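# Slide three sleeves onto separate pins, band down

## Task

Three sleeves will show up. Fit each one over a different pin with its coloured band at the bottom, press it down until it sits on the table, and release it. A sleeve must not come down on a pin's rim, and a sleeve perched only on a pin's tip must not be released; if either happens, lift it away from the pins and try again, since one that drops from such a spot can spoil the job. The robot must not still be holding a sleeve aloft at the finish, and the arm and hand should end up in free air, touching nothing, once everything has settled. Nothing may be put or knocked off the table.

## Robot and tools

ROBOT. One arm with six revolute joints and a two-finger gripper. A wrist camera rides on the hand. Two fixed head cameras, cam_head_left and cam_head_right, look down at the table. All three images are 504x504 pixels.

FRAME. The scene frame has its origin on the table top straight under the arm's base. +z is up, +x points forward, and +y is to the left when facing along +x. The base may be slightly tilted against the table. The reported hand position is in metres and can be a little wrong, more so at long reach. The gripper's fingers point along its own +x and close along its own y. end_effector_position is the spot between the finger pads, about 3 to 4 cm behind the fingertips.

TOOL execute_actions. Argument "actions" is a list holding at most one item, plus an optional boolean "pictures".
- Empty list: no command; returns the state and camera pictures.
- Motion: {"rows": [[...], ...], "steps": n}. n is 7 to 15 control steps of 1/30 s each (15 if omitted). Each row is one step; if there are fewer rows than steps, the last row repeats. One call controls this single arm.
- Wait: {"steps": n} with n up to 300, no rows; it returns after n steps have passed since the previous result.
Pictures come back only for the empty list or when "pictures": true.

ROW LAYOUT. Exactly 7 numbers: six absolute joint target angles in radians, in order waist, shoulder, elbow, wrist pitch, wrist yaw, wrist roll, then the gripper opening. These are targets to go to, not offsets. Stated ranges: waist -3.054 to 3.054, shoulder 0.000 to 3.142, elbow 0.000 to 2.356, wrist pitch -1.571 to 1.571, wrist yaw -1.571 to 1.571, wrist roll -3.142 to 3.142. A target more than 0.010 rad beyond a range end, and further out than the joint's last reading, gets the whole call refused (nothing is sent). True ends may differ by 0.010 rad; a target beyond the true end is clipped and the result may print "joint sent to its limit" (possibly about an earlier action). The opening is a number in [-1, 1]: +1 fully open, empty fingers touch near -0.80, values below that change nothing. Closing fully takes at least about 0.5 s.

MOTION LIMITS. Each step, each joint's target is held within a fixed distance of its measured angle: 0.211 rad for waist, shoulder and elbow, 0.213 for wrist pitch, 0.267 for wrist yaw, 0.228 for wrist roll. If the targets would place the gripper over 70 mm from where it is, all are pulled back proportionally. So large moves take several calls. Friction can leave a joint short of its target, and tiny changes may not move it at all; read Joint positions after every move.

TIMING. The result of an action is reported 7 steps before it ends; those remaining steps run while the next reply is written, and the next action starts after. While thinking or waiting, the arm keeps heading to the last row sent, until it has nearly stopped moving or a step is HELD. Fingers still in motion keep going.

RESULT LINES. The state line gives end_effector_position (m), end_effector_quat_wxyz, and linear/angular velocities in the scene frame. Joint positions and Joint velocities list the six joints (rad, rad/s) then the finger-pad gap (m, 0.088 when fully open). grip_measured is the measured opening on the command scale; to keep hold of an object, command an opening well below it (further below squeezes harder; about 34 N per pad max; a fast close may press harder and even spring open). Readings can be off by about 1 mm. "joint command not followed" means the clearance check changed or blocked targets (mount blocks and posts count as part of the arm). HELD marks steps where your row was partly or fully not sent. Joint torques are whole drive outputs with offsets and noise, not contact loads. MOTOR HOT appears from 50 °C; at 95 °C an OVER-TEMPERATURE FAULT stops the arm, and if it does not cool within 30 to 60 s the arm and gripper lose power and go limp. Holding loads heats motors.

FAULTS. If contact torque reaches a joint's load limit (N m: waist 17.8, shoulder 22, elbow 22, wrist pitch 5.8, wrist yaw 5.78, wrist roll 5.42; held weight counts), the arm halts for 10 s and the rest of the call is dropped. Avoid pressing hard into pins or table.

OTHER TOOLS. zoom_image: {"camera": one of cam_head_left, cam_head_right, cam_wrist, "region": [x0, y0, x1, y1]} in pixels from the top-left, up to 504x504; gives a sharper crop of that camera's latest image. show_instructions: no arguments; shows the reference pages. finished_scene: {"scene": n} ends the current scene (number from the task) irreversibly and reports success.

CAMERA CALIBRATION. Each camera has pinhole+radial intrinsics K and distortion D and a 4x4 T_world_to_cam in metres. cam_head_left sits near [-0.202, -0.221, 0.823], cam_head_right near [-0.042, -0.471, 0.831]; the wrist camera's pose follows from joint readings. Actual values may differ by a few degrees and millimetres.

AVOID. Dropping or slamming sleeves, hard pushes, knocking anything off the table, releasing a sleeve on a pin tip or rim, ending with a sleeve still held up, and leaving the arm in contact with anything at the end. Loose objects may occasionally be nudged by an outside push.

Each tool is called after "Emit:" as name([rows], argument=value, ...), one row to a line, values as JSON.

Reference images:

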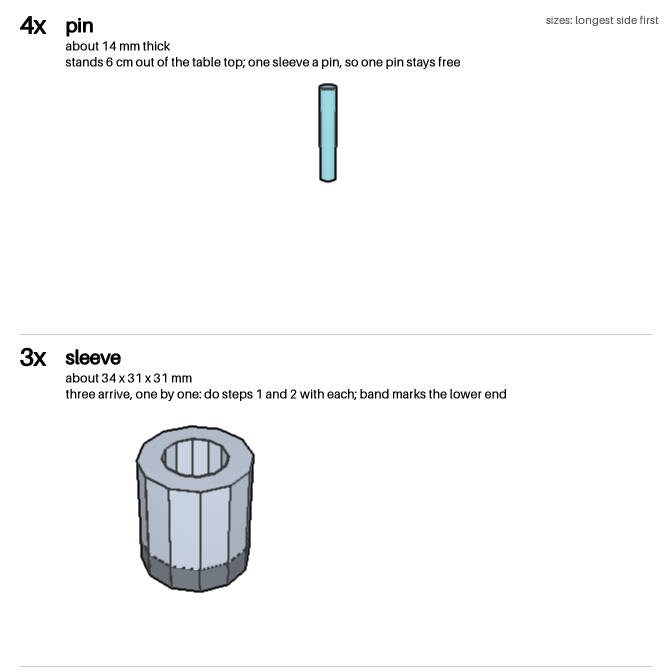

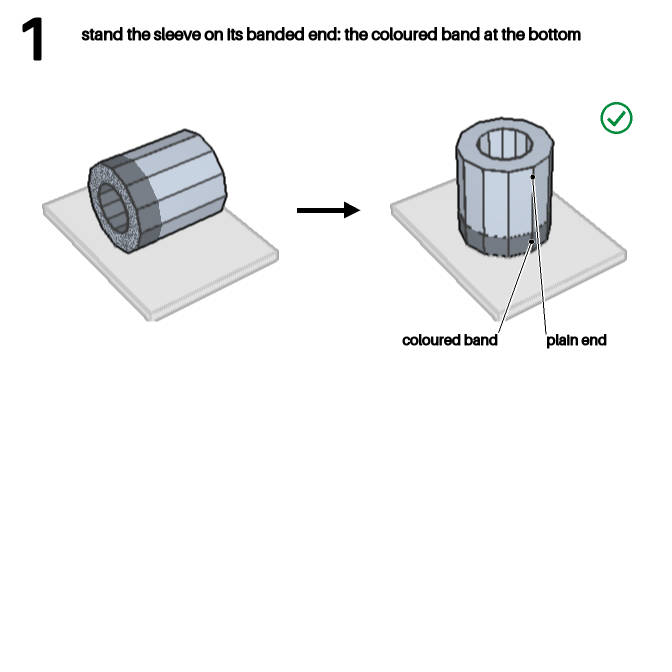

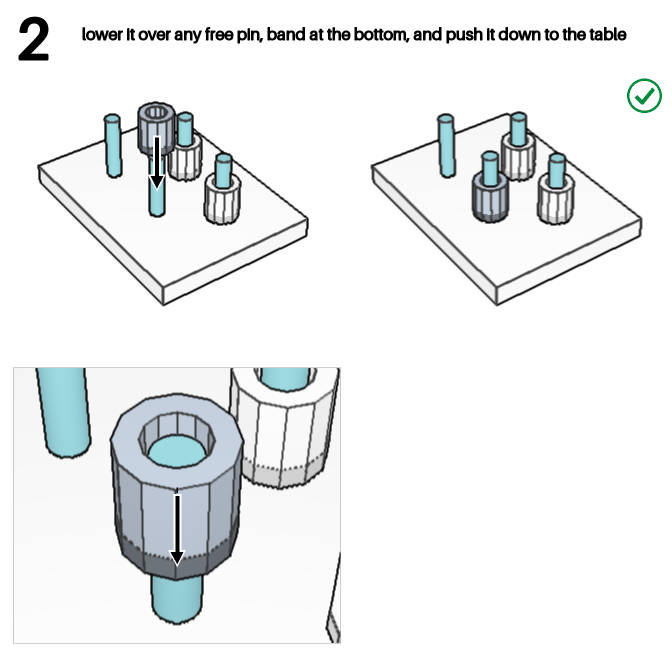

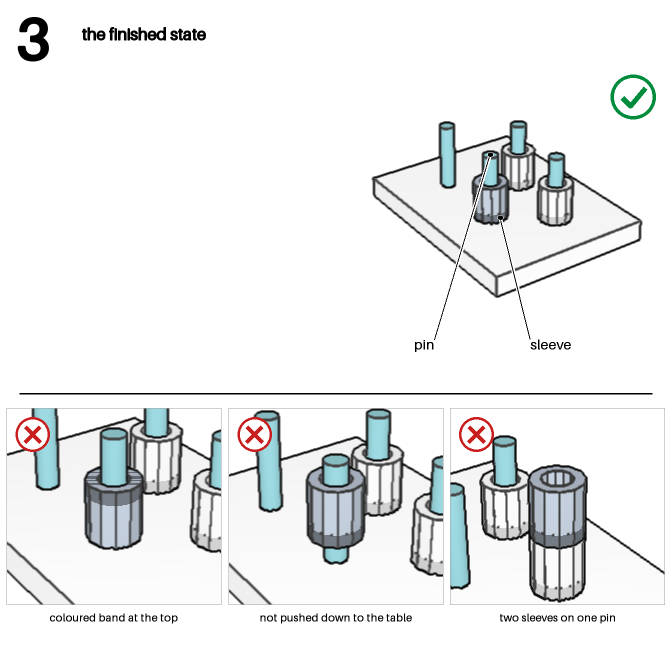

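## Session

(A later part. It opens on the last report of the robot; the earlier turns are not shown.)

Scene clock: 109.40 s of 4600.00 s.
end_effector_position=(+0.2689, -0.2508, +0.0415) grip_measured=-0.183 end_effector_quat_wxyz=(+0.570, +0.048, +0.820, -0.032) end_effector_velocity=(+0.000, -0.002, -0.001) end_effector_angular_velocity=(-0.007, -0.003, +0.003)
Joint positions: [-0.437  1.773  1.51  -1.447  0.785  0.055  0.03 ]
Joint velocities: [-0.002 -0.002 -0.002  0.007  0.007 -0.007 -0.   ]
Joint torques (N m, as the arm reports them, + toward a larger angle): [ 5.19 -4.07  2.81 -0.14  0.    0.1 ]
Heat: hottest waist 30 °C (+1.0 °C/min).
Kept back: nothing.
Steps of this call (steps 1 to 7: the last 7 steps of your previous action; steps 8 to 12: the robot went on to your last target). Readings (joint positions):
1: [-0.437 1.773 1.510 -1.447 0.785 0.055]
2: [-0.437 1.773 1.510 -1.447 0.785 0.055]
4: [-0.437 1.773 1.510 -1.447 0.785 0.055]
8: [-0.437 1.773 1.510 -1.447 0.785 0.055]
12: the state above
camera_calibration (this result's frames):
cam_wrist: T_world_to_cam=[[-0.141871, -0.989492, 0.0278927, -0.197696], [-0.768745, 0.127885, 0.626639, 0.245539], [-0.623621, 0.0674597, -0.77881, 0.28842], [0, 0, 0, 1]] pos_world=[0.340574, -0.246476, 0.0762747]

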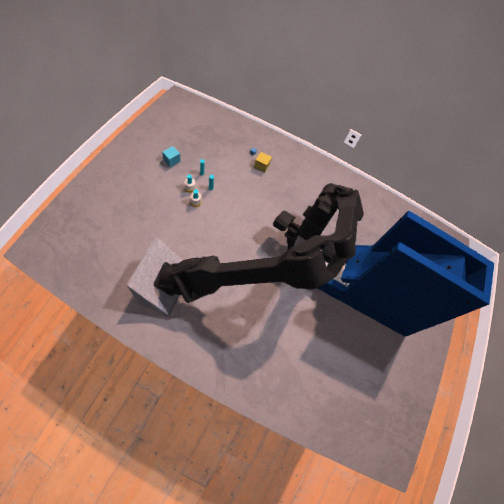

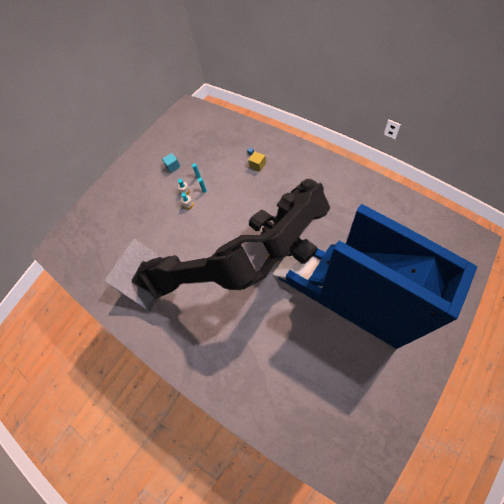

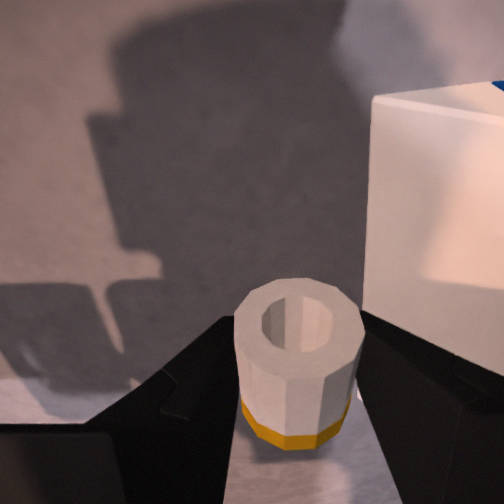

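Emit:
execute_actions([
  {"rows":[[-0.43,1.752,1.492,-1.437,0.785,0.05,-0.4],[-0.42,1.725,1.474,-1.42,0.785,0.04,-0.4],[-0.408,1.692,1.454,-1.40,0.785,0.028,-0.4],[-0.396,1.658,1.432,-1.38,0.785,0.012,-0.4],[-0.384,1.626,1.412,-1.36,0.78,-0.01,-0.4],[-0.374,1.6,1.395,-1.343,0.76,-0.045,-0.4],[-0.367,1.585,1.385,-1.33,0.73,-0.09,-0.4],[-0.365,1.58,1.38,-1.325,0.69,-0.135,-0.4],[-0.365,1.58,1.38,-1.325,0.65,-0.18,-0.4],[-0.365,1.58,1.38,-1.325,0.61,-0.225,-0.4],[-0.365,1.58,1.38,-1.325,0.57,-0.27,-0.4],[-0.365,1.58,1.38,-1.325,0.53,-0.315,-0.4],[-0.365,1.585,1.38,-1.325,0.49,-0.36,-0.4],[-0.366,1.59,1.378,-1.32,0.45,-0.405,-0.4],[-0.368,1.598,1.375,-1.312,0.41,-0.45,-0.4]],"steps":15},
])

Emit:
execute_actions([
  {"rows":[[-0.37,1.608,1.372,-1.302,0.37,-0.495,-0.4],[-0.372,1.618,1.368,-1.292,0.33,-0.54,-0.4],[-0.374,1.628,1.364,-1.282,0.29,-0.585,-0.4],[-0.376,1.638,1.361,-1.272,0.25,-0.63,-0.4],[-0.378,1.648,1.357,-1.262,0.21,-0.675,-0.4],[-0.38,1.658,1.354,-1.252,0.17,-0.72,-0.4],[-0.382,1.668,1.35,-1.242,0.13,-0.765,-0.4],[-0.384,1.678,1.347,-1.232,0.09,-0.81,-0.4],[-0.386,1.688,1.343,-1.222,0.05,-0.855,-0.4],[-0.388,1.698,1.34,-1.212,0.01,-0.90,-0.4],[-0.39,1.708,1.336,-1.202,-0.03,-0.945,-0.4],[-0.392,1.718,1.333,-1.192,-0.07,-0.99,-0.4],[-0.394,1.728,1.329,-1.182,-0.11,-1.035,-0.4],[-0.396,1.738,1.326,-1.172,-0.15,-1.08,-0.4],[-0.398,1.748,1.322,-1.162,-0.19,-1.125,-0.4]],"steps":15},
])

Emit:
execute_actions([
  {"rows":[[-0.40,1.758,1.318,-1.152,-0.225,-1.17,-0.4],[-0.402,1.768,1.315,-1.142,-0.255,-1.215,-0.4],[-0.404,1.778,1.311,-1.132,-0.283,-1.26,-0.4],[-0.406,1.788,1.308,-1.122,-0.308,-1.305,-0.4],[-0.408,1.798,1.304,-1.112,-0.33,-1.35,-0.4],[-0.41,1.808,1.301,-1.102,-0.35,-1.395,-0.4],[-0.412,1.818,1.297,-1.092,-0.366,-1.44,-0.4],[-0.414,1.828,1.294,-1.082,-0.38,-1.485,-0.4],[-0.416,1.838,1.29,-1.072,-0.39,-1.53,-0.4],[-0.418,1.848,1.287,-1.062,-0.398,-1.575,-0.4],[-0.42,1.858,1.283,-1.052,-0.404,-1.62,-0.4],[-0.422,1.868,1.28,-1.042,-0.408,-1.665,-0.4],[-0.424,1.878,1.276,-1.032,-0.41,-1.71,-0.4],[-0.426,1.888,1.272,-1.022,-0.411,-1.755,-0.4],[-0.428,1.898,1.269,-1.012,-0.411,-1.80,-0.4]],"steps":15},
])

Emit:
execute_actions([
  {"rows":[[-0.43,1.906,1.266,-1.005,-0.411,-1.84,-0.4],[-0.433,1.913,1.264,-1.0,-0.411,-1.87,-0.4],[-0.437,1.919,1.264,-0.997,-0.411,-1.89,-0.4],[-0.441,1.924,1.264,-0.994,-0.41,-1.897,-0.4],[-0.445,1.928,1.264,-0.992,-0.41,-1.902,-0.4],[-0.449,1.932,1.264,-0.99,-0.41,-1.906,-0.4],[-0.453,1.936,1.264,-0.987,-0.409,-1.91,-0.4],[-0.457,1.94,1.264,-0.985,-0.409,-1.914,-0.4],[-0.46,1.944,1.264,-0.983,-0.409,-1.917,-0.4],[-0.463,1.948,1.264,-0.981,-0.409,-1.92,-0.4],[-0.466,1.951,1.264,-0.979,-0.408,-1.923,-0.4],[-0.469,1.954,1.264,-0.977,-0.408,-1.926,-0.4],[-0.472,1.957,1.264,-0.975,-0.408,-1.929,-0.4]],"steps":15},
])

Emit:
execute_actions([
  {"steps":15},
], pictures=true)

Scene clock: 112.70 s of 4600.00 s.
end_effector_position=(+0.2681, -0.2449, +0.0598) grip_measured=-0.183 end_effector_quat_wxyz=(+0.615, +0.045, +0.787, -0.011) end_effector_velocity=(+0.008, +0.059, +0.141) end_effector_angular_velocity=(+0.600, -0.798, +0.363)
Joint positions: [-0.392  1.66   1.43  -1.372  0.757 -0.029  0.03 ]
Joint velocities: [ 0.261 -0.706 -0.3    0.33  -0.579 -0.857  0.   ]
Joint torques (N m, as the arm reports them, + toward a larger angle): [ 5.23 -5.54  1.25  0.31 -0.23 -0.2 ]
Heat: hottest waist 30 °C (+0.0 °C/min).
Steps of this call (steps 1 to 15: the robot went on to your last target; steps 16 to 91: nothing new was sent; steps 92 to 99: the first 8 steps of this action). Readings (joint positions):
92: [-0.437 1.774 1.510 -1.447 0.785 0.056]
93: [-0.436 1.772 1.508 -1.445 0.786 0.056]
95: [-0.428 1.751 1.488 -1.423 0.786 0.045]
99: the state above

Scene clock: 113.20 s of 4600.00 s.
end_effector_position=(+0.2908, -0.1641, +0.0797) grip_measured=-0.183 end_effector_quat_wxyz=(+0.679, +0.048, +0.644, +0.350) end_effector_velocity=(+0.073, +0.215, +0.002) end_effector_angular_velocity=(+1.316, -0.774, +0.967)
Joint positions: [-0.372  1.628  1.371 -1.268  0.233 -0.647  0.03 ]
Joint velocities: [-0.046  0.286 -0.115  0.271 -1.223 -1.341  0.   ]
Joint torques (N m, as the arm reports them, + toward a larger angle): [ 4.68 -3.24  1.16  0.37 -0.61 -0.19]
Heat: hottest waist 30 °C (+0.0 °C/min).
Steps of this call (steps 1 to 7: the last 7 steps of your previous action; steps 8 to 15: the first 8 steps of this action). Readings (joint positions):
8: [-0.370 1.597 1.394 -1.326 0.506 -0.337]
9: [-0.370 1.597 1.389 -1.320 0.468 -0.380]
11: [-0.370 1.601 1.383 -1.305 0.391 -0.469]
15: the state above

Scene clock: 113.70 s of 4600.00 s.
end_effector_position=(+0.3242, -0.0796, +0.0863) grip_measured=-0.183 end_effector_quat_wxyz=(+0.707, +0.016, +0.337, +0.622) end_effector_velocity=(+0.048, +0.114, -0.013) end_effector_angular_velocity=(+0.695, -1.182, +0.497)
Joint positions: [-0.4    1.777  1.316 -1.12  -0.298 -1.321  0.03 ]
Joint velocities: [-0.061  0.305 -0.11   0.3   -0.696 -1.37  -0.   ]
Joint torques (N m, as the arm reports them, + toward a larger angle): [ 5.27 -3.87  0.97  0.2  -0.9  -0.16]
Heat: hottest waist 30 °C (+0.0 °C/min).
Steps of this call (steps 1 to 7: the last 7 steps of your previous action; steps 8 to 15: the first 8 steps of this action). Readings (joint positions):
8: [-0.387 1.708 1.340 -1.190 -0.084 -1.005]
9: [-0.389 1.718 1.337 -1.180 -0.121 -1.050]
11: [-0.392 1.737 1.330 -1.160 -0.190 -1.140]
15: the state above

Scene clock: 114.20 s of 4600.00 s.
end_effector_position=(+0.3324, -0.0464, +0.0548) grip_measured=-0.183 end_effector_quat_wxyz=(+0.696, -0.115, +0.137, +0.695) end_effector_velocity=(-0.000, +0.007, -0.060) end_effector_angular_velocity=(+0.032, -0.239, +0.088)
Joint positions: [-0.437  1.908  1.273 -1.001 -0.405 -1.864  0.03 ]
Joint velocities: [-0.12   0.139 -0.017  0.095 -0.022 -0.388 -0.   ]
Joint torques (N m, as the arm reports them, + toward a larger angle): [ 5.88 -4.12  0.39  0.12 -0.91 -0.18]
Heat: hottest waist 30 °C (+0.0 °C/min).
Steps of this call (steps 1 to 7: the last 7 steps of your previous action; steps 8 to 15: the first 8 steps of this action). Readings (joint positions):
8: [-0.416 1.856 1.287 -1.041 -0.393 -1.679]
9: [-0.418 1.866 1.283 -1.032 -0.397 -1.720]
11: [-0.423 1.883 1.278 -1.019 -0.401 -1.788]
15: the state above

Scene clock: 114.70 s of 4600.00 s.
end_effector_position=(+0.3327, -0.0457, +0.0403) grip_measured=-0.183 end_effector_quat_wxyz=(+0.695, -0.125, +0.126, +0.697) end_effector_velocity=(-0.002, -0.000, +0.001) end_effector_angular_velocity=(+0.009, -0.015, +0.008)
Joint positions: [-0.465  1.94   1.271 -0.979 -0.406 -1.924  0.03 ]
Joint velocities: [-0.002 -0.002 -0.002 -0.007 -0.007 -0.022 -0.   ]
Joint torques (N m, as the arm reports them, + toward a larger angle): [ 5.84 -3.96  0.38  0.11 -0.91 -0.15]
Heat: hottest waist 30 °C (+0.0 °C/min).
Kept back: nothing.
Steps of this call (steps 1 to 7: the last 7 steps of your previous action; steps 8 to 15: the robot went on to your last target). Readings (joint positions):
1: [-0.441 1.913 1.272 -0.998 -0.406 -1.875]
2: [-0.445 1.917 1.272 -0.995 -0.406 -1.884]
4: [-0.452 1.924 1.272 -0.989 -0.406 -1.899]
8: [-0.462 1.936 1.272 -0.982 -0.406 -1.916]
15: the state above
camera_calibration (this result's frames):
cam_wrist: T_world_to_cam=[[0.999224, -0.0274339, -0.0282593, -0.319089], [-0.0392148, -0.626296, -0.778599, 0.048589], [0.00366133, 0.779103, -0.626885, 0.131153], [0, 0, 0, 1]] pos_world=[0.320267, -0.0805044, 0.111032]

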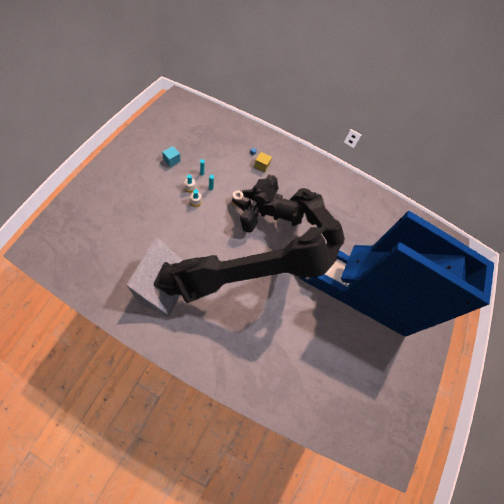

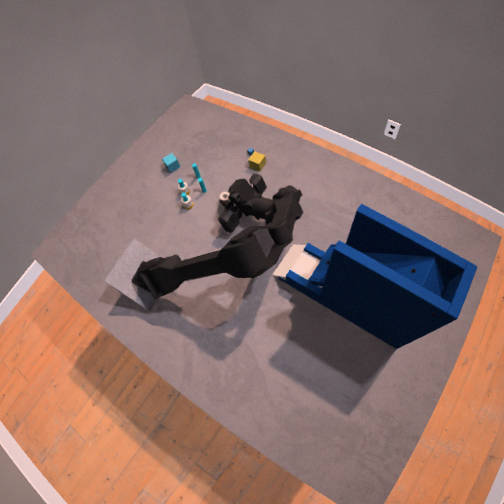

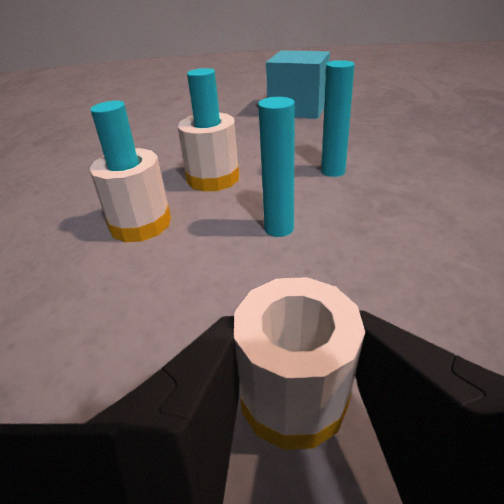

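Emit:
execute_actions([
  {"rows":[[-0.474,1.959,1.264,-0.974,-0.408,-1.931,-0.4],[-0.476,1.961,1.264,-0.973,-0.408,-1.933,-0.4],[-0.478,1.964,1.264,-0.971,-0.408,-1.935,-0.4],[-0.48,1.966,1.264,-0.97,-0.407,-1.937,-0.4],[-0.482,1.968,1.264,-0.969,-0.407,-1.94,-0.4],[-0.484,1.97,1.264,-0.967,-0.407,-1.942,-0.4],[-0.486,1.972,1.264,-0.966,-0.407,-1.944,-0.4],[-0.488,1.974,1.264,-0.965,-0.406,-1.946,-0.4],[-0.4895,1.976,1.264,-0.964,-0.406,-1.948,-0.4],[-0.491,1.978,1.264,-0.963,-0.406,-1.95,-0.4]],"steps":15},
])

Emit:
execute_actions([
  {"steps":10},
], pictures=true)

Scene clock: 115.93 s of 4600.00 s.
end_effector_position=(+0.3326, -0.0455, +0.0356) grip_measured=-0.183 end_effector_quat_wxyz=(+0.695, -0.124, +0.124, +0.697) end_effector_velocity=(+0.001, +0.005, -0.005) end_effector_angular_velocity=(+0.140, -0.011, -0.035)
Joint positions: [-0.475  1.951  1.271 -0.972 -0.408 -1.936  0.03 ]
Joint velocities: [-0.056  0.046 -0.002  0.007 -0.139 -0.066 -0.   ]
Joint torques (N m, as the arm reports them, + toward a larger angle): [ 5.93 -4.24  0.31  0.15 -0.71 -0.05]
Heat: hottest waist 30 °C (+0.0 °C/min).
Steps of this call (steps 1 to 15: the robot went on to your last target; steps 16 to 29: nothing new was sent; steps 30 to 37: the first 8 steps of this action). Readings (joint positions):
30: [-0.466 1.941 1.271 -0.978 -0.406 -1.925]
31: [-0.466 1.942 1.271 -0.977 -0.406 -1.926]
33: [-0.468 1.943 1.271 -0.975 -0.406 -1.928]
37: the state above

Scene clock: 116.27 s of 4600.00 s.
end_effector_position=(+0.3325, -0.0451, +0.0351) grip_measured=-0.183 end_effector_quat_wxyz=(+0.696, -0.124, +0.120, +0.697) end_effector_velocity=(-0.002, -0.002, +0.001) end_effector_angular_velocity=(+0.007, -0.015, +0.002)
Joint positions: [-0.478  1.955  1.271 -0.972 -0.414 -1.945  0.03 ]
Joint velocities: [-0.007 -0.007 -0.002 -0.007 -0.007 -0.022 -0.   ]
Joint torques (N m, as the arm reports them, + toward a larger angle): [ 5.43 -3.31  0.3   0.39 -0.47 -0.19]
Heat: hottest waist 30 °C (+0.0 °C/min).
Kept back: nothing.
Steps of this call (steps 1 to 7: the last 7 steps of your previous action; steps 8 to 10: the robot went on to your last target). Readings (joint positions):
1: [-0.476 1.952 1.271 -0.972 -0.411 -1.938]
2: [-0.477 1.953 1.271 -0.972 -0.412 -1.939]
4: [-0.478 1.954 1.271 -0.972 -0.413 -1.942]
8: [-0.478 1.954 1.271 -0.972 -0.414 -1.945]
10: the state above
camera_calibration (this result's frames):
cam_wrist: T_world_to_cam=[[0.999409, -0.026497, -0.0219142, -0.319292], [-0.0336161, -0.618901, -0.78475, 0.0436113], [0.00723082, 0.785022, -0.619426, 0.126219], [0, 0, 0, 1]] pos_world=[0.319656, -0.0805538, 0.10541]

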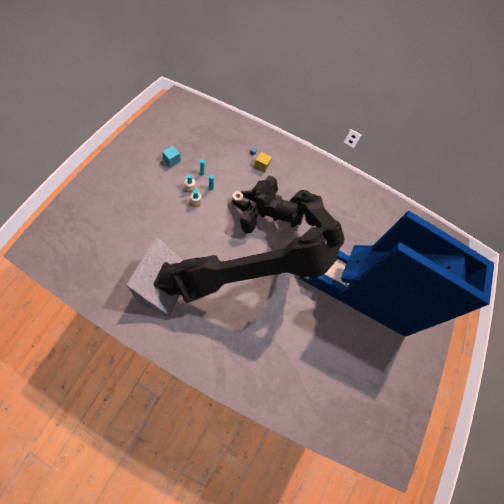

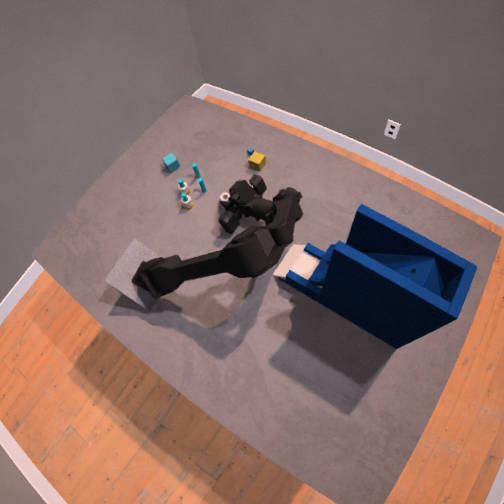

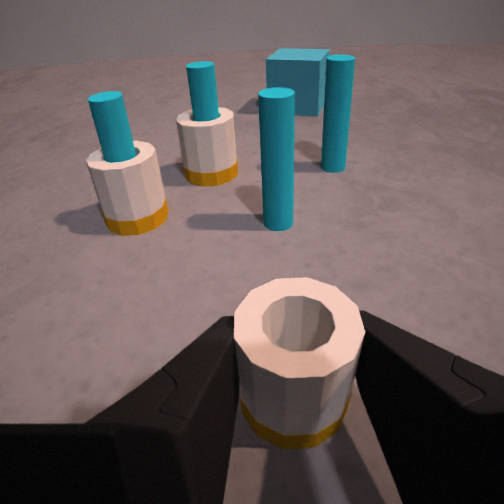

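Emit:
execute_actions([
  {"rows":[[-0.478,1.955,1.271,-0.972,-0.41,-1.945,-0.25],[-0.478,1.955,1.271,-0.972,-0.41,-1.945,-0.12],[-0.478,1.955,1.271,-0.972,-0.41,-1.945,0.0],[-0.478,1.955,1.271,-0.972,-0.41,-1.945,0.12],[-0.478,1.955,1.271,-0.972,-0.41,-1.945,0.24],[-0.478,1.955,1.271,-0.972,-0.41,-1.945,0.3],[-0.466,1.94,1.258,-0.963,-0.39,-1.93,0.3],[-0.446,1.926,1.247,-0.951,-0.352,-1.906,0.3],[-0.423,1.913,1.236,-0.937,-0.31,-1.88,0.3],[-0.40,1.9,1.225,-0.923,-0.267,-1.853,0.3],[-0.377,1.888,1.214,-0.909,-0.224,-1.826,0.3],[-0.354,1.876,1.203,-0.895,-0.181,-1.799,0.3],[-0.331,1.864,1.192,-0.881,-0.138,-1.772,0.3],[-0.308,1.852,1.181,-0.867,-0.095,-1.745,0.3],[-0.285,1.84,1.171,-0.853,-0.052,-1.718,0.3]],"steps":15},
])

Emit:
execute_actions([
  {"rows":[[-0.262,1.83,1.162,-0.84,-0.009,-1.692,0.3],[-0.24,1.826,1.156,-0.833,0.034,-1.667,0.3],[-0.218,1.828,1.152,-0.829,0.077,-1.644,0.3],[-0.196,1.834,1.149,-0.826,0.12,-1.621,0.3],[-0.174,1.842,1.146,-0.823,0.163,-1.598,0.3],[-0.152,1.85,1.143,-0.821,0.206,-1.575,0.3],[-0.13,1.858,1.141,-0.819,0.249,-1.552,0.3],[-0.108,1.866,1.139,-0.818,0.292,-1.529,0.3],[-0.086,1.874,1.138,-0.818,0.335,-1.506,0.3],[-0.065,1.882,1.14,-0.819,0.378,-1.483,0.3],[-0.044,1.89,1.146,-0.822,0.421,-1.46,0.3],[-0.025,1.904,1.154,-0.83,0.464,-1.433,0.3],[-0.006,1.92,1.16,-0.84,0.507,-1.405,0.3],[0.012,1.938,1.166,-0.85,0.55,-1.377,0.3],[0.03,1.957,1.172,-0.861,0.593,-1.349,0.3]],"steps":15},
])

Emit:
execute_actions([
  {"rows":[[0.047,1.977,1.179,-0.873,0.636,-1.32,0.3],[0.064,1.998,1.186,-0.885,0.679,-1.29,0.3],[0.08,2.019,1.194,-0.897,0.72,-1.261,0.3],[0.093,2.037,1.2,-0.908,0.753,-1.237,0.3],[0.102,2.05,1.205,-0.915,0.777,-1.22,0.3],[0.109,2.06,1.208,-0.921,0.793,-1.2085,0.3]],"steps":15},
])

Emit:
execute_actions([
  {"steps":8},
], pictures=true)

Scene clock: 118.93 s of 4600.00 s.
end_effector_position=(+0.3322, -0.0449, +0.0338) grip_measured=+0.123 end_effector_quat_wxyz=(+0.693, -0.128, +0.126, +0.698) end_effector_velocity=(+0.000, -0.002, -0.026) end_effector_angular_velocity=(-0.442, +0.057, +0.024)
Joint positions: [-0.475  1.954  1.269 -0.968 -0.4   -1.94   0.045]
Joint velocities: [ 0.12  -0.085 -0.076  0.168  0.418  0.227  0.068]
Joint torques (N m, as the arm reports them, + toward a larger angle): [ 7.5  -6.6   0.02  0.07 -0.73  0.15]
Heat: hottest waist 30 °C (+0.0 °C/min).
Steps of this call (steps 1 to 30: the robot went on to your last target; steps 31 to 72: nothing new was sent; steps 73 to 80: the first 8 steps of this action). Readings (joint positions):
73: [-0.478 1.955 1.271 -0.971 -0.416 -1.946]
74: [-0.478 1.955 1.271 -0.971 -0.416 -1.946]
76: [-0.478 1.955 1.271 -0.971 -0.414 -1.946]
80: the state above

Scene clock: 119.43 s of 4600.00 s.
end_effector_position=(+0.3312, -0.0314, +0.0445) grip_measured=+0.296 end_effector_quat_wxyz=(+0.628, -0.306, +0.311, +0.644) end_effector_velocity=(-0.017, +0.020, +0.011) end_effector_angular_velocity=(-1.265, +0.028, -0.002)
Joint positions: [-0.187  1.85   1.163 -0.834  0.136 -1.616  0.054]
Joint velocities: [ 0.647 -0.002 -0.154  0.095  1.297  0.696  0.001]
Joint torques (N m, as the arm reports them, + toward a larger angle): [ 6.48 -3.74  1.07  0.48 -0.57  0.14]
Heat: hottest waist 30 °C (+0.0 °C/min).
Steps of this call (steps 1 to 7: the last 7 steps of your previous action; steps 8 to 15: the first 8 steps of this action). Readings (joint positions):
8: [-0.338 1.881 1.204 -0.888 -0.153 -1.783]
9: [-0.316 1.870 1.196 -0.876 -0.114 -1.759]
11: [-0.273 1.854 1.182 -0.858 -0.033 -1.711]
15: the state above

Scene clock: 119.93 s of 4600.00 s.
end_effector_position=(+0.3307, -0.0178, +0.0455) grip_measured=+0.300 end_effector_quat_wxyz=(+0.512, -0.480, +0.483, +0.524) end_effector_velocity=(-0.001, +0.030, +0.000) end_effector_angular_velocity=(-0.567, -0.071, +0.064)
Joint positions: [ 0.087  2.019  1.19  -0.9    0.722 -1.258  0.054]
Joint velocities: [ 0.252  0.3    0.066 -0.139  0.52   0.374 -0.   ]
Joint torques (N m, as the arm reports them, + toward a larger angle): [ 6.17 -4.04  3.35  0.28 -0.03  0.1 ]
Heat: hottest waist 30 °C (+0.0 °C/min).
Steps of this call (steps 1 to 7: the last 7 steps of your previous action; steps 8 to 15: the first 8 steps of this action). Readings (joint positions):
8: [-0.019 1.905 1.160 -0.843 0.480 -1.419]
9: [-0.001 1.922 1.163 -0.852 0.522 -1.392]
11: [0.034 1.959 1.173 -0.871 0.606 -1.337]
15: the state above

Scene clock: 120.20 s of 4600.00 s.
end_effector_position=(+0.3326, -0.0191, +0.0466) grip_measured=+0.300 end_effector_quat_wxyz=(+0.502, -0.498, +0.498, +0.503) end_effector_velocity=(+0.004, -0.007, +0.001) end_effector_angular_velocity=(-0.067, -0.013, -0.016)
Joint positions: [ 0.106  2.042  1.2   -0.916  0.782 -1.218  0.054]
Joint velocities: [ 0.007  0.017  0.017 -0.022  0.066  0.037 -0.   ]
Joint torques (N m, as the arm reports them, + toward a larger angle): [ 7.05 -3.14  3.27  0.34 -0.08  0.11]
Heat: hottest waist 30 °C (+0.0 °C/min).
Kept back: nothing.
Steps of this call (steps 1 to 7: the last 7 steps of your previous action; step 8: the robot went on to your last target). Readings (joint positions):
1: [0.094 2.027 1.192 -0.905 0.737 -1.247]
2: [0.099 2.033 1.193 -0.908 0.749 -1.239]
4: [0.104 2.039 1.196 -0.912 0.766 -1.228]
8: the state above
camera_calibration (this result's frames):
cam_wrist: T_world_to_cam=[[0.999283, -0.0337935, 0.017062, -0.320347], [-0.0374017, -0.950971, 0.30701, 0.012782], [0.00585051, -0.307428, -0.951553, 0.108013], [0, 0, 0, 1]] pos_world=[0.319964, 0.034536, 0.104322]

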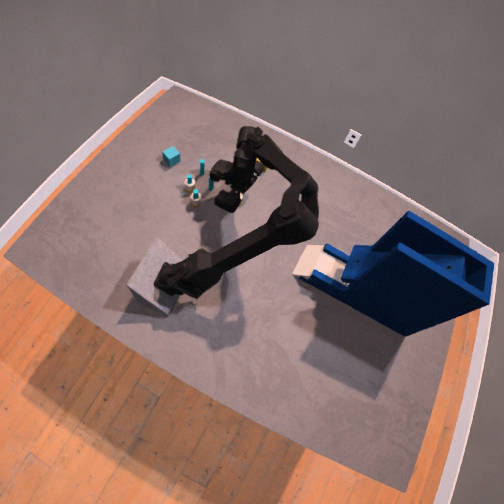

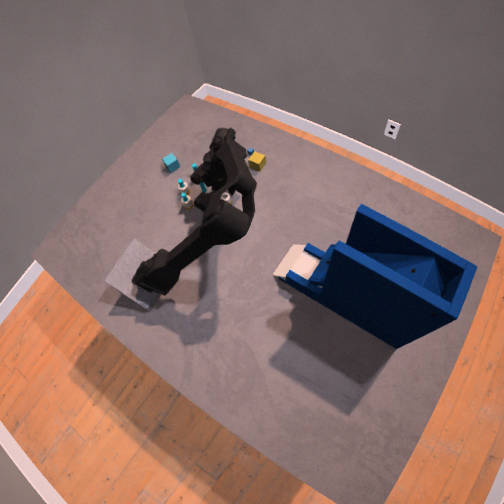

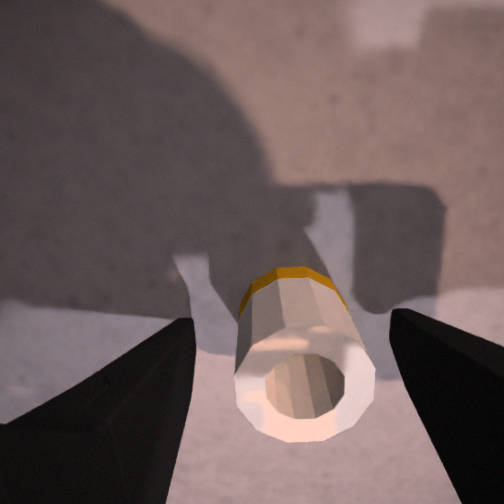

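Emit:
execute_actions([
  {"rows":[[0.109,2.06,1.208,-0.921,0.793,-1.2085,0.2],[0.109,2.06,1.208,-0.921,0.793,-1.2085,0.1],[0.109,2.06,1.208,-0.921,0.793,-1.2085,0.0],[0.109,2.06,1.208,-0.921,0.793,-1.2085,-0.08],[0.109,2.06,1.208,-0.921,0.793,-1.2085,-0.14],[0.109,2.06,1.208,-0.921,0.793,-1.2085,-0.2],[0.109,2.06,1.208,-0.921,0.793,-1.2085,-0.25],[0.109,2.06,1.208,-0.921,0.793,-1.2085,-0.3],[0.109,2.06,1.208,-0.921,0.793,-1.2085,-0.35],[0.109,2.06,1.208,-0.921,0.793,-1.2085,-0.35],[0.109,2.05,1.208,-0.921,0.793,-1.2085,-0.35],[0.109,2.045,1.208,-0.921,0.793,-1.2085,-0.35],[0.116,2.04,1.218,-0.938,0.789,-1.199,-0.35],[0.128,2.036,1.233,-0.966,0.786,-1.183,-0.35],[0.143,2.034,1.253,-1.0,0.782,-1.163,-0.35]],"steps":15},
])

Emit:
execute_actions([
  {"rows":[[0.16,2.032,1.275,-1.04,0.777,-1.14,-0.35],[0.177,2.031,1.298,-1.08,0.773,-1.117,-0.35],[0.194,2.031,1.321,-1.12,0.768,-1.094,-0.35],[0.211,2.033,1.344,-1.16,0.764,-1.071,-0.35],[0.228,2.04,1.367,-1.2,0.759,-1.048,-0.35],[0.246,2.05,1.392,-1.238,0.754,-1.024,-0.35],[0.264,2.066,1.412,-1.262,0.748,-1.0,-0.35],[0.282,2.092,1.428,-1.266,0.741,-0.978,-0.35],[0.30,2.123,1.443,-1.263,0.734,-0.956,-0.35],[0.318,2.155,1.458,-1.26,0.727,-0.934,-0.35],[0.336,2.187,1.473,-1.257,0.72,-0.912,-0.35],[0.354,2.219,1.488,-1.254,0.713,-0.89,-0.35],[0.371,2.249,1.502,-1.252,0.707,-0.869,-0.35],[0.385,2.274,1.513,-1.25,0.701,-0.851,-0.35],[0.396,2.293,1.522,-1.249,0.697,-0.838,-0.35]],"steps":15},
])

Emit:
execute_actions([
  {"rows":[[0.403,2.305,1.528,-1.248,0.694,-0.829,-0.35],[0.407,2.312,1.531,-1.247,0.693,-0.824,-0.35]],"steps":15},
])

Emit:
execute_actions([
  {"steps":8},
], pictures=true)

Scene clock: 122.00 s of 4600.00 s.
end_effector_position=(+0.3327, -0.0191, +0.0466) grip_measured=-0.095 end_effector_quat_wxyz=(+0.500, -0.500, +0.500, +0.500) end_effector_velocity=(-0.002, -0.004, -0.002) end_effector_angular_velocity=(-0.009, +0.008, +0.007)
Joint positions: [ 0.109  2.046  1.201 -0.918  0.791 -1.212  0.034]
Joint velocities: [-0.007 -0.002 -0.002 -0.007  0.007 -0.007 -0.082]
Joint torques (N m, as the arm reports them, + toward a larger angle): [ 6.88 -3.18  3.22  0.29 -0.01  0.1 ]
Heat: hottest waist 31 °C (+0.0 °C/min).
Steps of this call (steps 1 to 30: the robot went on to your last target; steps 31 to 46: nothing new was sent; steps 47 to 54: the first 8 steps of this action). Readings (joint positions):
47: [0.109 2.046 1.201 -0.918 0.790 -1.212]
48: [0.109 2.046 1.201 -0.918 0.791 -1.212]
50: [0.109 2.046 1.201 -0.918 0.791 -1.212]
54: the state above

Scene clock: 122.50 s of 4600.00 s.
end_effector_position=(+0.3350, -0.0157, +0.0987) grip_measured=-0.183 end_effector_quat_wxyz=(+0.500, -0.499, +0.500, +0.500) end_effector_velocity=(+0.019, +0.059, +0.215) end_effector_angular_velocity=(+0.076, -0.131, -0.101)
Joint positions: [ 0.221  2.047  1.351 -1.173  0.762 -1.059  0.03 ]
Joint velocities: [ 0.515  0.076  0.598 -0.784 -0.154  0.637 -0.   ]
Joint torques (N m, as the arm reports them, + toward a larger angle): [ 6.93 -2.34  3.58  0.43 -0.23  0.17]
Heat: hottest waist 31 °C (+0.0 °C/min).
Steps of this call (steps 1 to 7: the last 7 steps of your previous action; steps 8 to 15: the first 8 steps of this action). Readings (joint positions):
8: [0.120 2.046 1.222 -0.963 0.789 -1.187]
9: [0.129 2.046 1.235 -0.987 0.786 -1.173]
11: [0.155 2.046 1.269 -1.045 0.780 -1.139]
15: the state above

Scene clock: 123.00 s of 4600.00 s.
end_effector_position=(+0.3327, +0.0725, +0.1178) grip_measured=-0.183 end_effector_quat_wxyz=(+0.498, -0.502, +0.498, +0.502) end_effector_velocity=(+0.017, +0.006, +0.014) end_effector_angular_velocity=(+0.030, -0.027, -0.091)
Joint positions: [ 0.405  2.291  1.513 -1.243  0.697 -0.838  0.03 ]
Joint velocities: [ 0.007  0.022  0.09  -0.022 -0.007  0.066 -0.   ]
Joint torques (N m, as the arm reports them, + toward a larger angle): [ 6.93 -4.    4.26  0.3  -0.18  0.1 ]
Heat: hottest waist 31 °C (+0.0 °C/min).
Steps of this call (steps 1 to 7: the last 7 steps of your previous action; steps 8 to 15: the first 8 steps of this action). Readings (joint positions):
8: [0.357 2.210 1.482 -1.238 0.714 -0.892]
9: [0.371 2.235 1.490 -1.239 0.708 -0.878]
11: [0.392 2.270 1.500 -1.241 0.701 -0.857]
15: the state above

Scene clock: 123.27 s of 4600.00 s.
end_effector_position=(+0.3345, +0.0735, +0.1191) grip_measured=-0.183 end_effector_quat_wxyz=(+0.503, -0.499, +0.499, +0.499) end_effector_velocity=(-0.007, +0.007, -0.004) end_effector_angular_velocity=(+0.000, +0.027, +0.033)
Joint positions: [ 0.406  2.294  1.522 -1.244  0.696 -0.829  0.03 ]
Joint velocities: [ 0.007  0.022 -0.002 -0.007 -0.022 -0.007 -0.   ]
Joint torques (N m, as the arm reports them, + toward a larger angle): [ 7.31 -3.74  4.06  0.32 -0.13  0.08]
Heat: hottest waist 31 °C (+0.0 °C/min).
Kept back: nothing.
Steps of this call (steps 1 to 7: the last 7 steps of your previous action; step 8: the robot went on to your last target). Readings (joint positions):
1: [0.405 2.292 1.516 -1.243 0.697 -0.836]
2: [0.405 2.292 1.518 -1.244 0.697 -0.834]
4: [0.405 2.292 1.522 -1.244 0.697 -0.831]
8: the state above
camera_calibration (this result's frames):
cam_wrist: T_world_to_cam=[[0.998942, -0.039644, 0.0233283, -0.320579], [-0.0449464, -0.949098, 0.311759, 0.0804132], [0.00978147, -0.312477, -0.949875, 0.20435], [0, 0, 0, 1]] pos_world=[0.321855, 0.127466, 0.176516]

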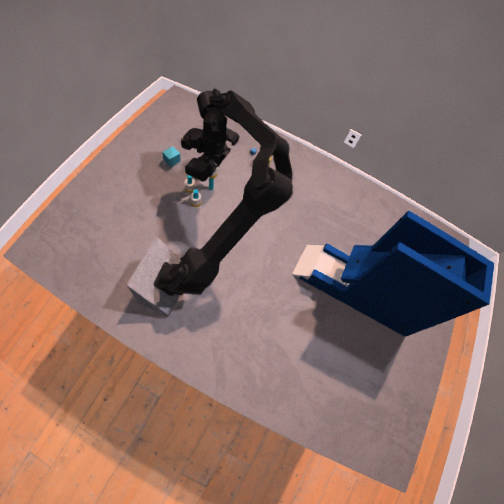

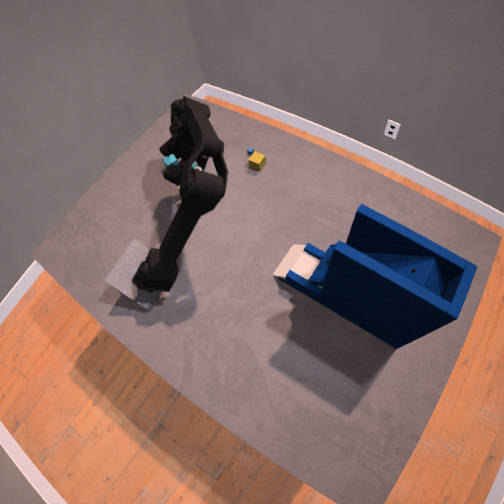

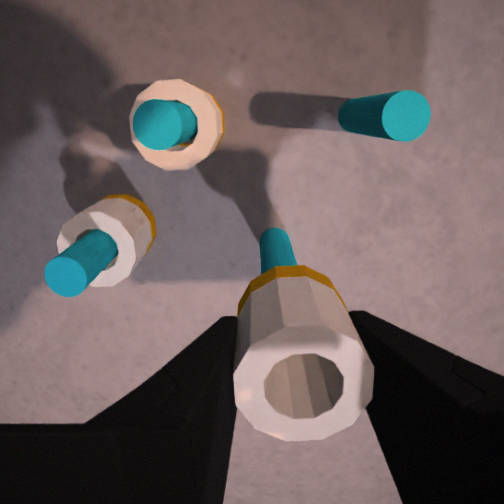

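Emit:
execute_actions(actions=[])

Emit:
zoom_image(camera="cam_wrist", region=[220, 200, 400, 450])

Scene clock: 123.40 s of 4600.00 s.
end_effector_position=(+0.3342, +0.0741, +0.1189) grip_measured=-0.183 end_effector_quat_wxyz=(+0.503, -0.499, +0.499, +0.499) end_effector_velocity=(-0.003, +0.003, +0.000) end_effector_angular_velocity=(+0.013, +0.017, -0.001)
Joint positions: [ 0.407  2.296  1.522 -1.244  0.695 -0.828  0.03 ]
Joint velocities: [ 0.002  0.002  0.002 -0.007 -0.022  0.007 -0.   ]
Joint torques (N m, as the arm reports them, + toward a larger angle): [ 7.26 -4.02  4.16  0.31 -0.17  0.14]
Heat: hottest waist 31 °C (+0.0 °C/min).
Kept back: nothing.
Steps of this call (steps 1 to 4: the robot went on to your last target). Readings (joint positions):
1: [0.406 2.295 1.522 -1.244 0.696 -0.828]
2: [0.406 2.296 1.522 -1.244 0.695 -0.828]
4: the state above
camera_calibration (this result's frames):
cam_wrist: T_world_to_cam=[[0.999002, -0.0383798, 0.0228404, -0.320266], [-0.0435991, -0.948957, 0.312379, 0.0805491], [0.0096855, -0.313063, -0.949683, 0.204429], [0, 0, 0, 1]] pos_world=[0.321479, 0.128145, 0.176296]

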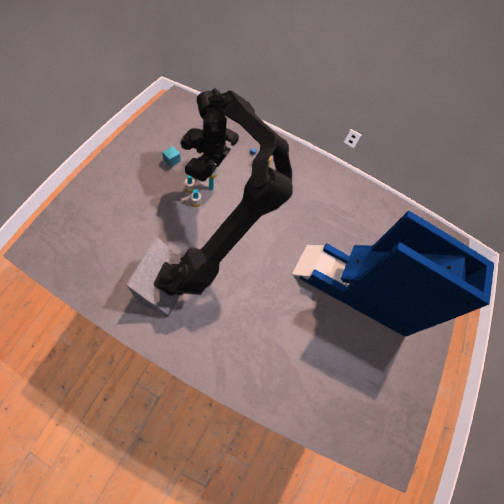

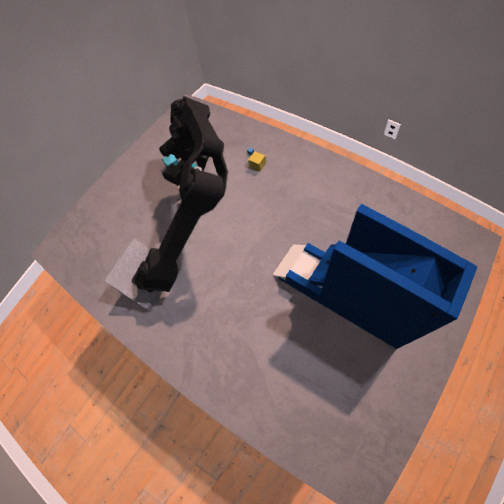

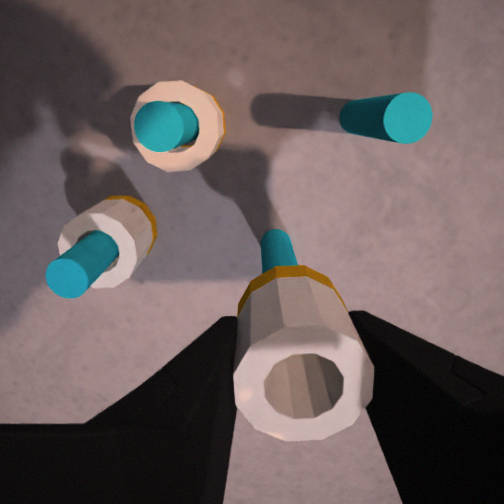

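Region (220, 200, 400, 450) of cam_wrist's 504x504 image, scaled by 2.016, with more detail than that image has; it fills the left 363 columns of this view, and the rest is white.

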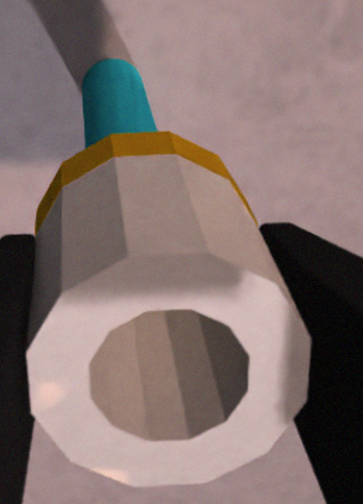

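Emit:
execute_actions([
  {"rows":[[0.398,2.305,1.506,-1.236,0.699,-0.836,-0.35],[0.394,2.305,1.5,-1.229,0.7,-0.84,-0.35],[0.39,2.305,1.495,-1.222,0.702,-0.844,-0.35],[0.387,2.305,1.491,-1.216,0.703,-0.847,-0.35],[0.384,2.305,1.488,-1.212,0.704,-0.85,-0.35]],"steps":15},
])

Emit:
execute_actions([
  {"steps":6},
], pictures=true)

Scene clock: 125.13 s of 4600.00 s.
end_effector_position=(+0.3343, +0.0734, +0.1128) grip_measured=-0.184 end_effector_quat_wxyz=(+0.501, -0.500, +0.499, +0.500) end_effector_velocity=(-0.007, -0.017, -0.033) end_effector_angular_velocity=(-0.043, +0.063, +0.026)
Joint positions: [ 0.395  2.297  1.506 -1.222  0.699 -0.841  0.03 ]
Joint velocities: [-0.076 -0.002 -0.081  0.037  0.022 -0.051 -0.   ]
Joint torques (N m, as the arm reports them, + toward a larger angle): [ 6.9  -4.5   2.2   0.59  0.03 -0.17]
Heat: hottest waist 31 °C (+0.0 °C/min).
Steps of this call (steps 1 to 30: the robot went on to your last target; steps 31 to 44: nothing new was sent; steps 45 to 52: the first 8 steps of this action). Readings (joint positions):
45: [0.407 2.297 1.523 -1.244 0.695 -0.828]
46: [0.407 2.297 1.523 -1.244 0.695 -0.828]
48: [0.405 2.297 1.519 -1.235 0.696 -0.832]
52: the state above

Scene clock: 125.37 s of 4600.00 s.
end_effector_position=(+0.3343, +0.0728, +0.1105) grip_measured=-0.184 end_effector_quat_wxyz=(+0.500, -0.499, +0.500, +0.500) end_effector_velocity=(-0.004, +0.002, -0.002) end_effector_angular_velocity=(+0.015, +0.018, +0.022)
Joint positions: [ 0.39   2.297  1.5   -1.216  0.701 -0.845  0.03 ]
Joint velocities: [-0.002 -0.002 -0.012  0.007 -0.022 -0.022 -0.   ]
Joint torques (N m, as the arm reports them, + toward a larger angle): [ 6.77 -4.54  1.82  0.63  0.01 -0.17]
Heat: hottest waist 31 °C (+0.0 °C/min).
Kept back: nothing.
Steps of this call (steps 1 to 7: the last 7 steps of your previous action). Readings (joint positions):
1: [0.393 2.297 1.504 -1.221 0.700 -0.842]
2: [0.391 2.297 1.502 -1.219 0.701 -0.844]
4: [0.390 2.297 1.501 -1.217 0.701 -0.845]
7: the state above
camera_calibration (this result's frames):
cam_wrist: T_world_to_cam=[[0.999184, -0.0360581, 0.0182218, -0.319926], [-0.0399658, -0.948185, 0.315195, 0.0802976], [0.00591229, -0.315666, -0.948852, 0.197308], [0, 0, 0, 1]] pos_world=[0.321707, 0.126885, 0.167736]

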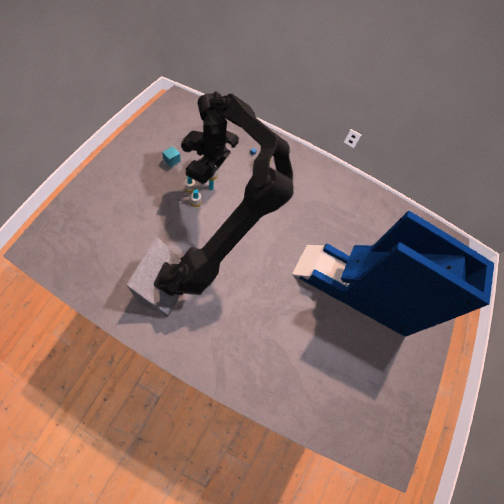

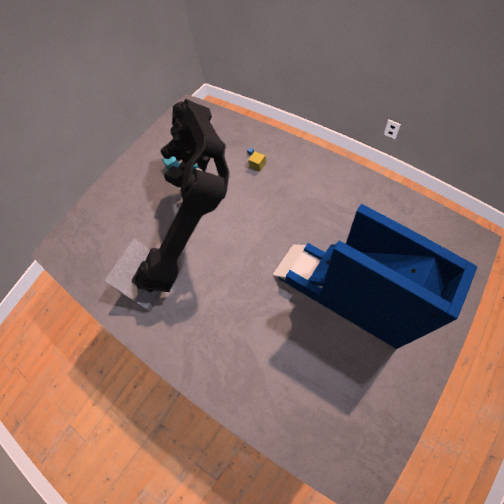

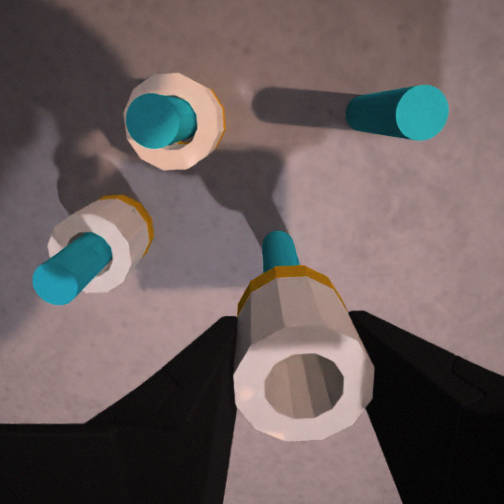

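Descend to .095.

Emit:
execute_actions([
  {"rows":[[0.382,2.305,1.4835,-1.2065,0.705,-0.853,-0.35],[0.38,2.305,1.48,-1.201,0.706,-0.855,-0.35],[0.3777,2.306,1.476,-1.1955,0.707,-0.858,-0.35],[0.3756,2.306,1.4725,-1.19,0.708,-0.86,-0.35],[0.3734,2.307,1.469,-1.1845,0.709,-0.863,-0.35],[0.3713,2.307,1.465,-1.179,0.71,-0.866,-0.35],[0.369,2.308,1.4615,-1.174,0.71,-0.868,-0.35],[0.367,2.308,1.458,-1.1685,0.711,-0.871,-0.35],[0.3648,2.309,1.454,-1.163,0.712,-0.873,-0.35],[0.3627,2.309,1.4505,-1.158,0.713,-0.876,-0.35],[0.3605,2.31,1.447,-1.1525,0.714,-0.879,-0.35],[0.3583,2.31,1.443,-1.147,0.7145,-0.8814,-0.35]],"steps":15},
])

Emit:
execute_actions([
  {"steps":12},
])

Scene clock: 126.00 s of 4600.00 s.
end_effector_position=(+0.3340, +0.0732, +0.1046) grip_measured=-0.184 end_effector_quat_wxyz=(+0.500, -0.500, +0.499, +0.500) end_effector_velocity=(-0.004, -0.001, -0.037) end_effector_angular_velocity=(+0.019, +0.035, +0.008)
Joint positions: [ 0.381  2.297  1.481 -1.188  0.706 -0.859  0.03 ]
Joint velocities: [-0.071 -0.002 -0.105  0.139 -0.007 -0.081 -0.   ]
Joint torques (N m, as the arm reports them, + toward a larger angle): [ 6.76 -4.32  1.94  0.61  0.03 -0.2 ]
Heat: hottest waist 31 °C (+0.0 °C/min).
Steps of this call (steps 1 to 11: the robot went on to your last target; steps 12 to 19: the first 8 steps of this action). Readings (joint positions):
12: [0.390 2.297 1.499 -1.214 0.702 -0.847]
13: [0.390 2.297 1.498 -1.212 0.702 -0.848]
15: [0.388 2.297 1.493 -1.205 0.703 -0.851]
19: the state above

Scene clock: 126.40 s of 4600.00 s.
end_effector_position=(+0.3338, +0.0726, +0.0956) grip_measured=-0.184 end_effector_quat_wxyz=(+0.500, -0.500, +0.500, +0.501) end_effector_velocity=(-0.003, +0.001, -0.003) end_effector_angular_velocity=(+0.002, +0.011, +0.010)
Joint positions: [ 0.365  2.297  1.455 -1.152  0.712 -0.877  0.03 ]
Joint velocities: [-0.002  0.002 -0.012  0.007 -0.007 -0.007 -0.   ]
Joint torques (N m, as the arm reports them, + toward a larger angle): [ 6.75 -4.08  1.85  0.68 -0.03 -0.19]
Heat: hottest waist 32 °C (+2.0 °C/min).
Kept back: nothing.
Steps of this call (steps 1 to 7: the last 7 steps of your previous action; steps 8 to 12: the robot went on to your last target). Readings (joint positions):
1: [0.379 2.297 1.477 -1.183 0.707 -0.861]
2: [0.377 2.297 1.474 -1.178 0.707 -0.864]
4: [0.372 2.297 1.467 -1.168 0.709 -0.869]
8: [0.366 2.297 1.457 -1.156 0.711 -0.875]
12: the state above


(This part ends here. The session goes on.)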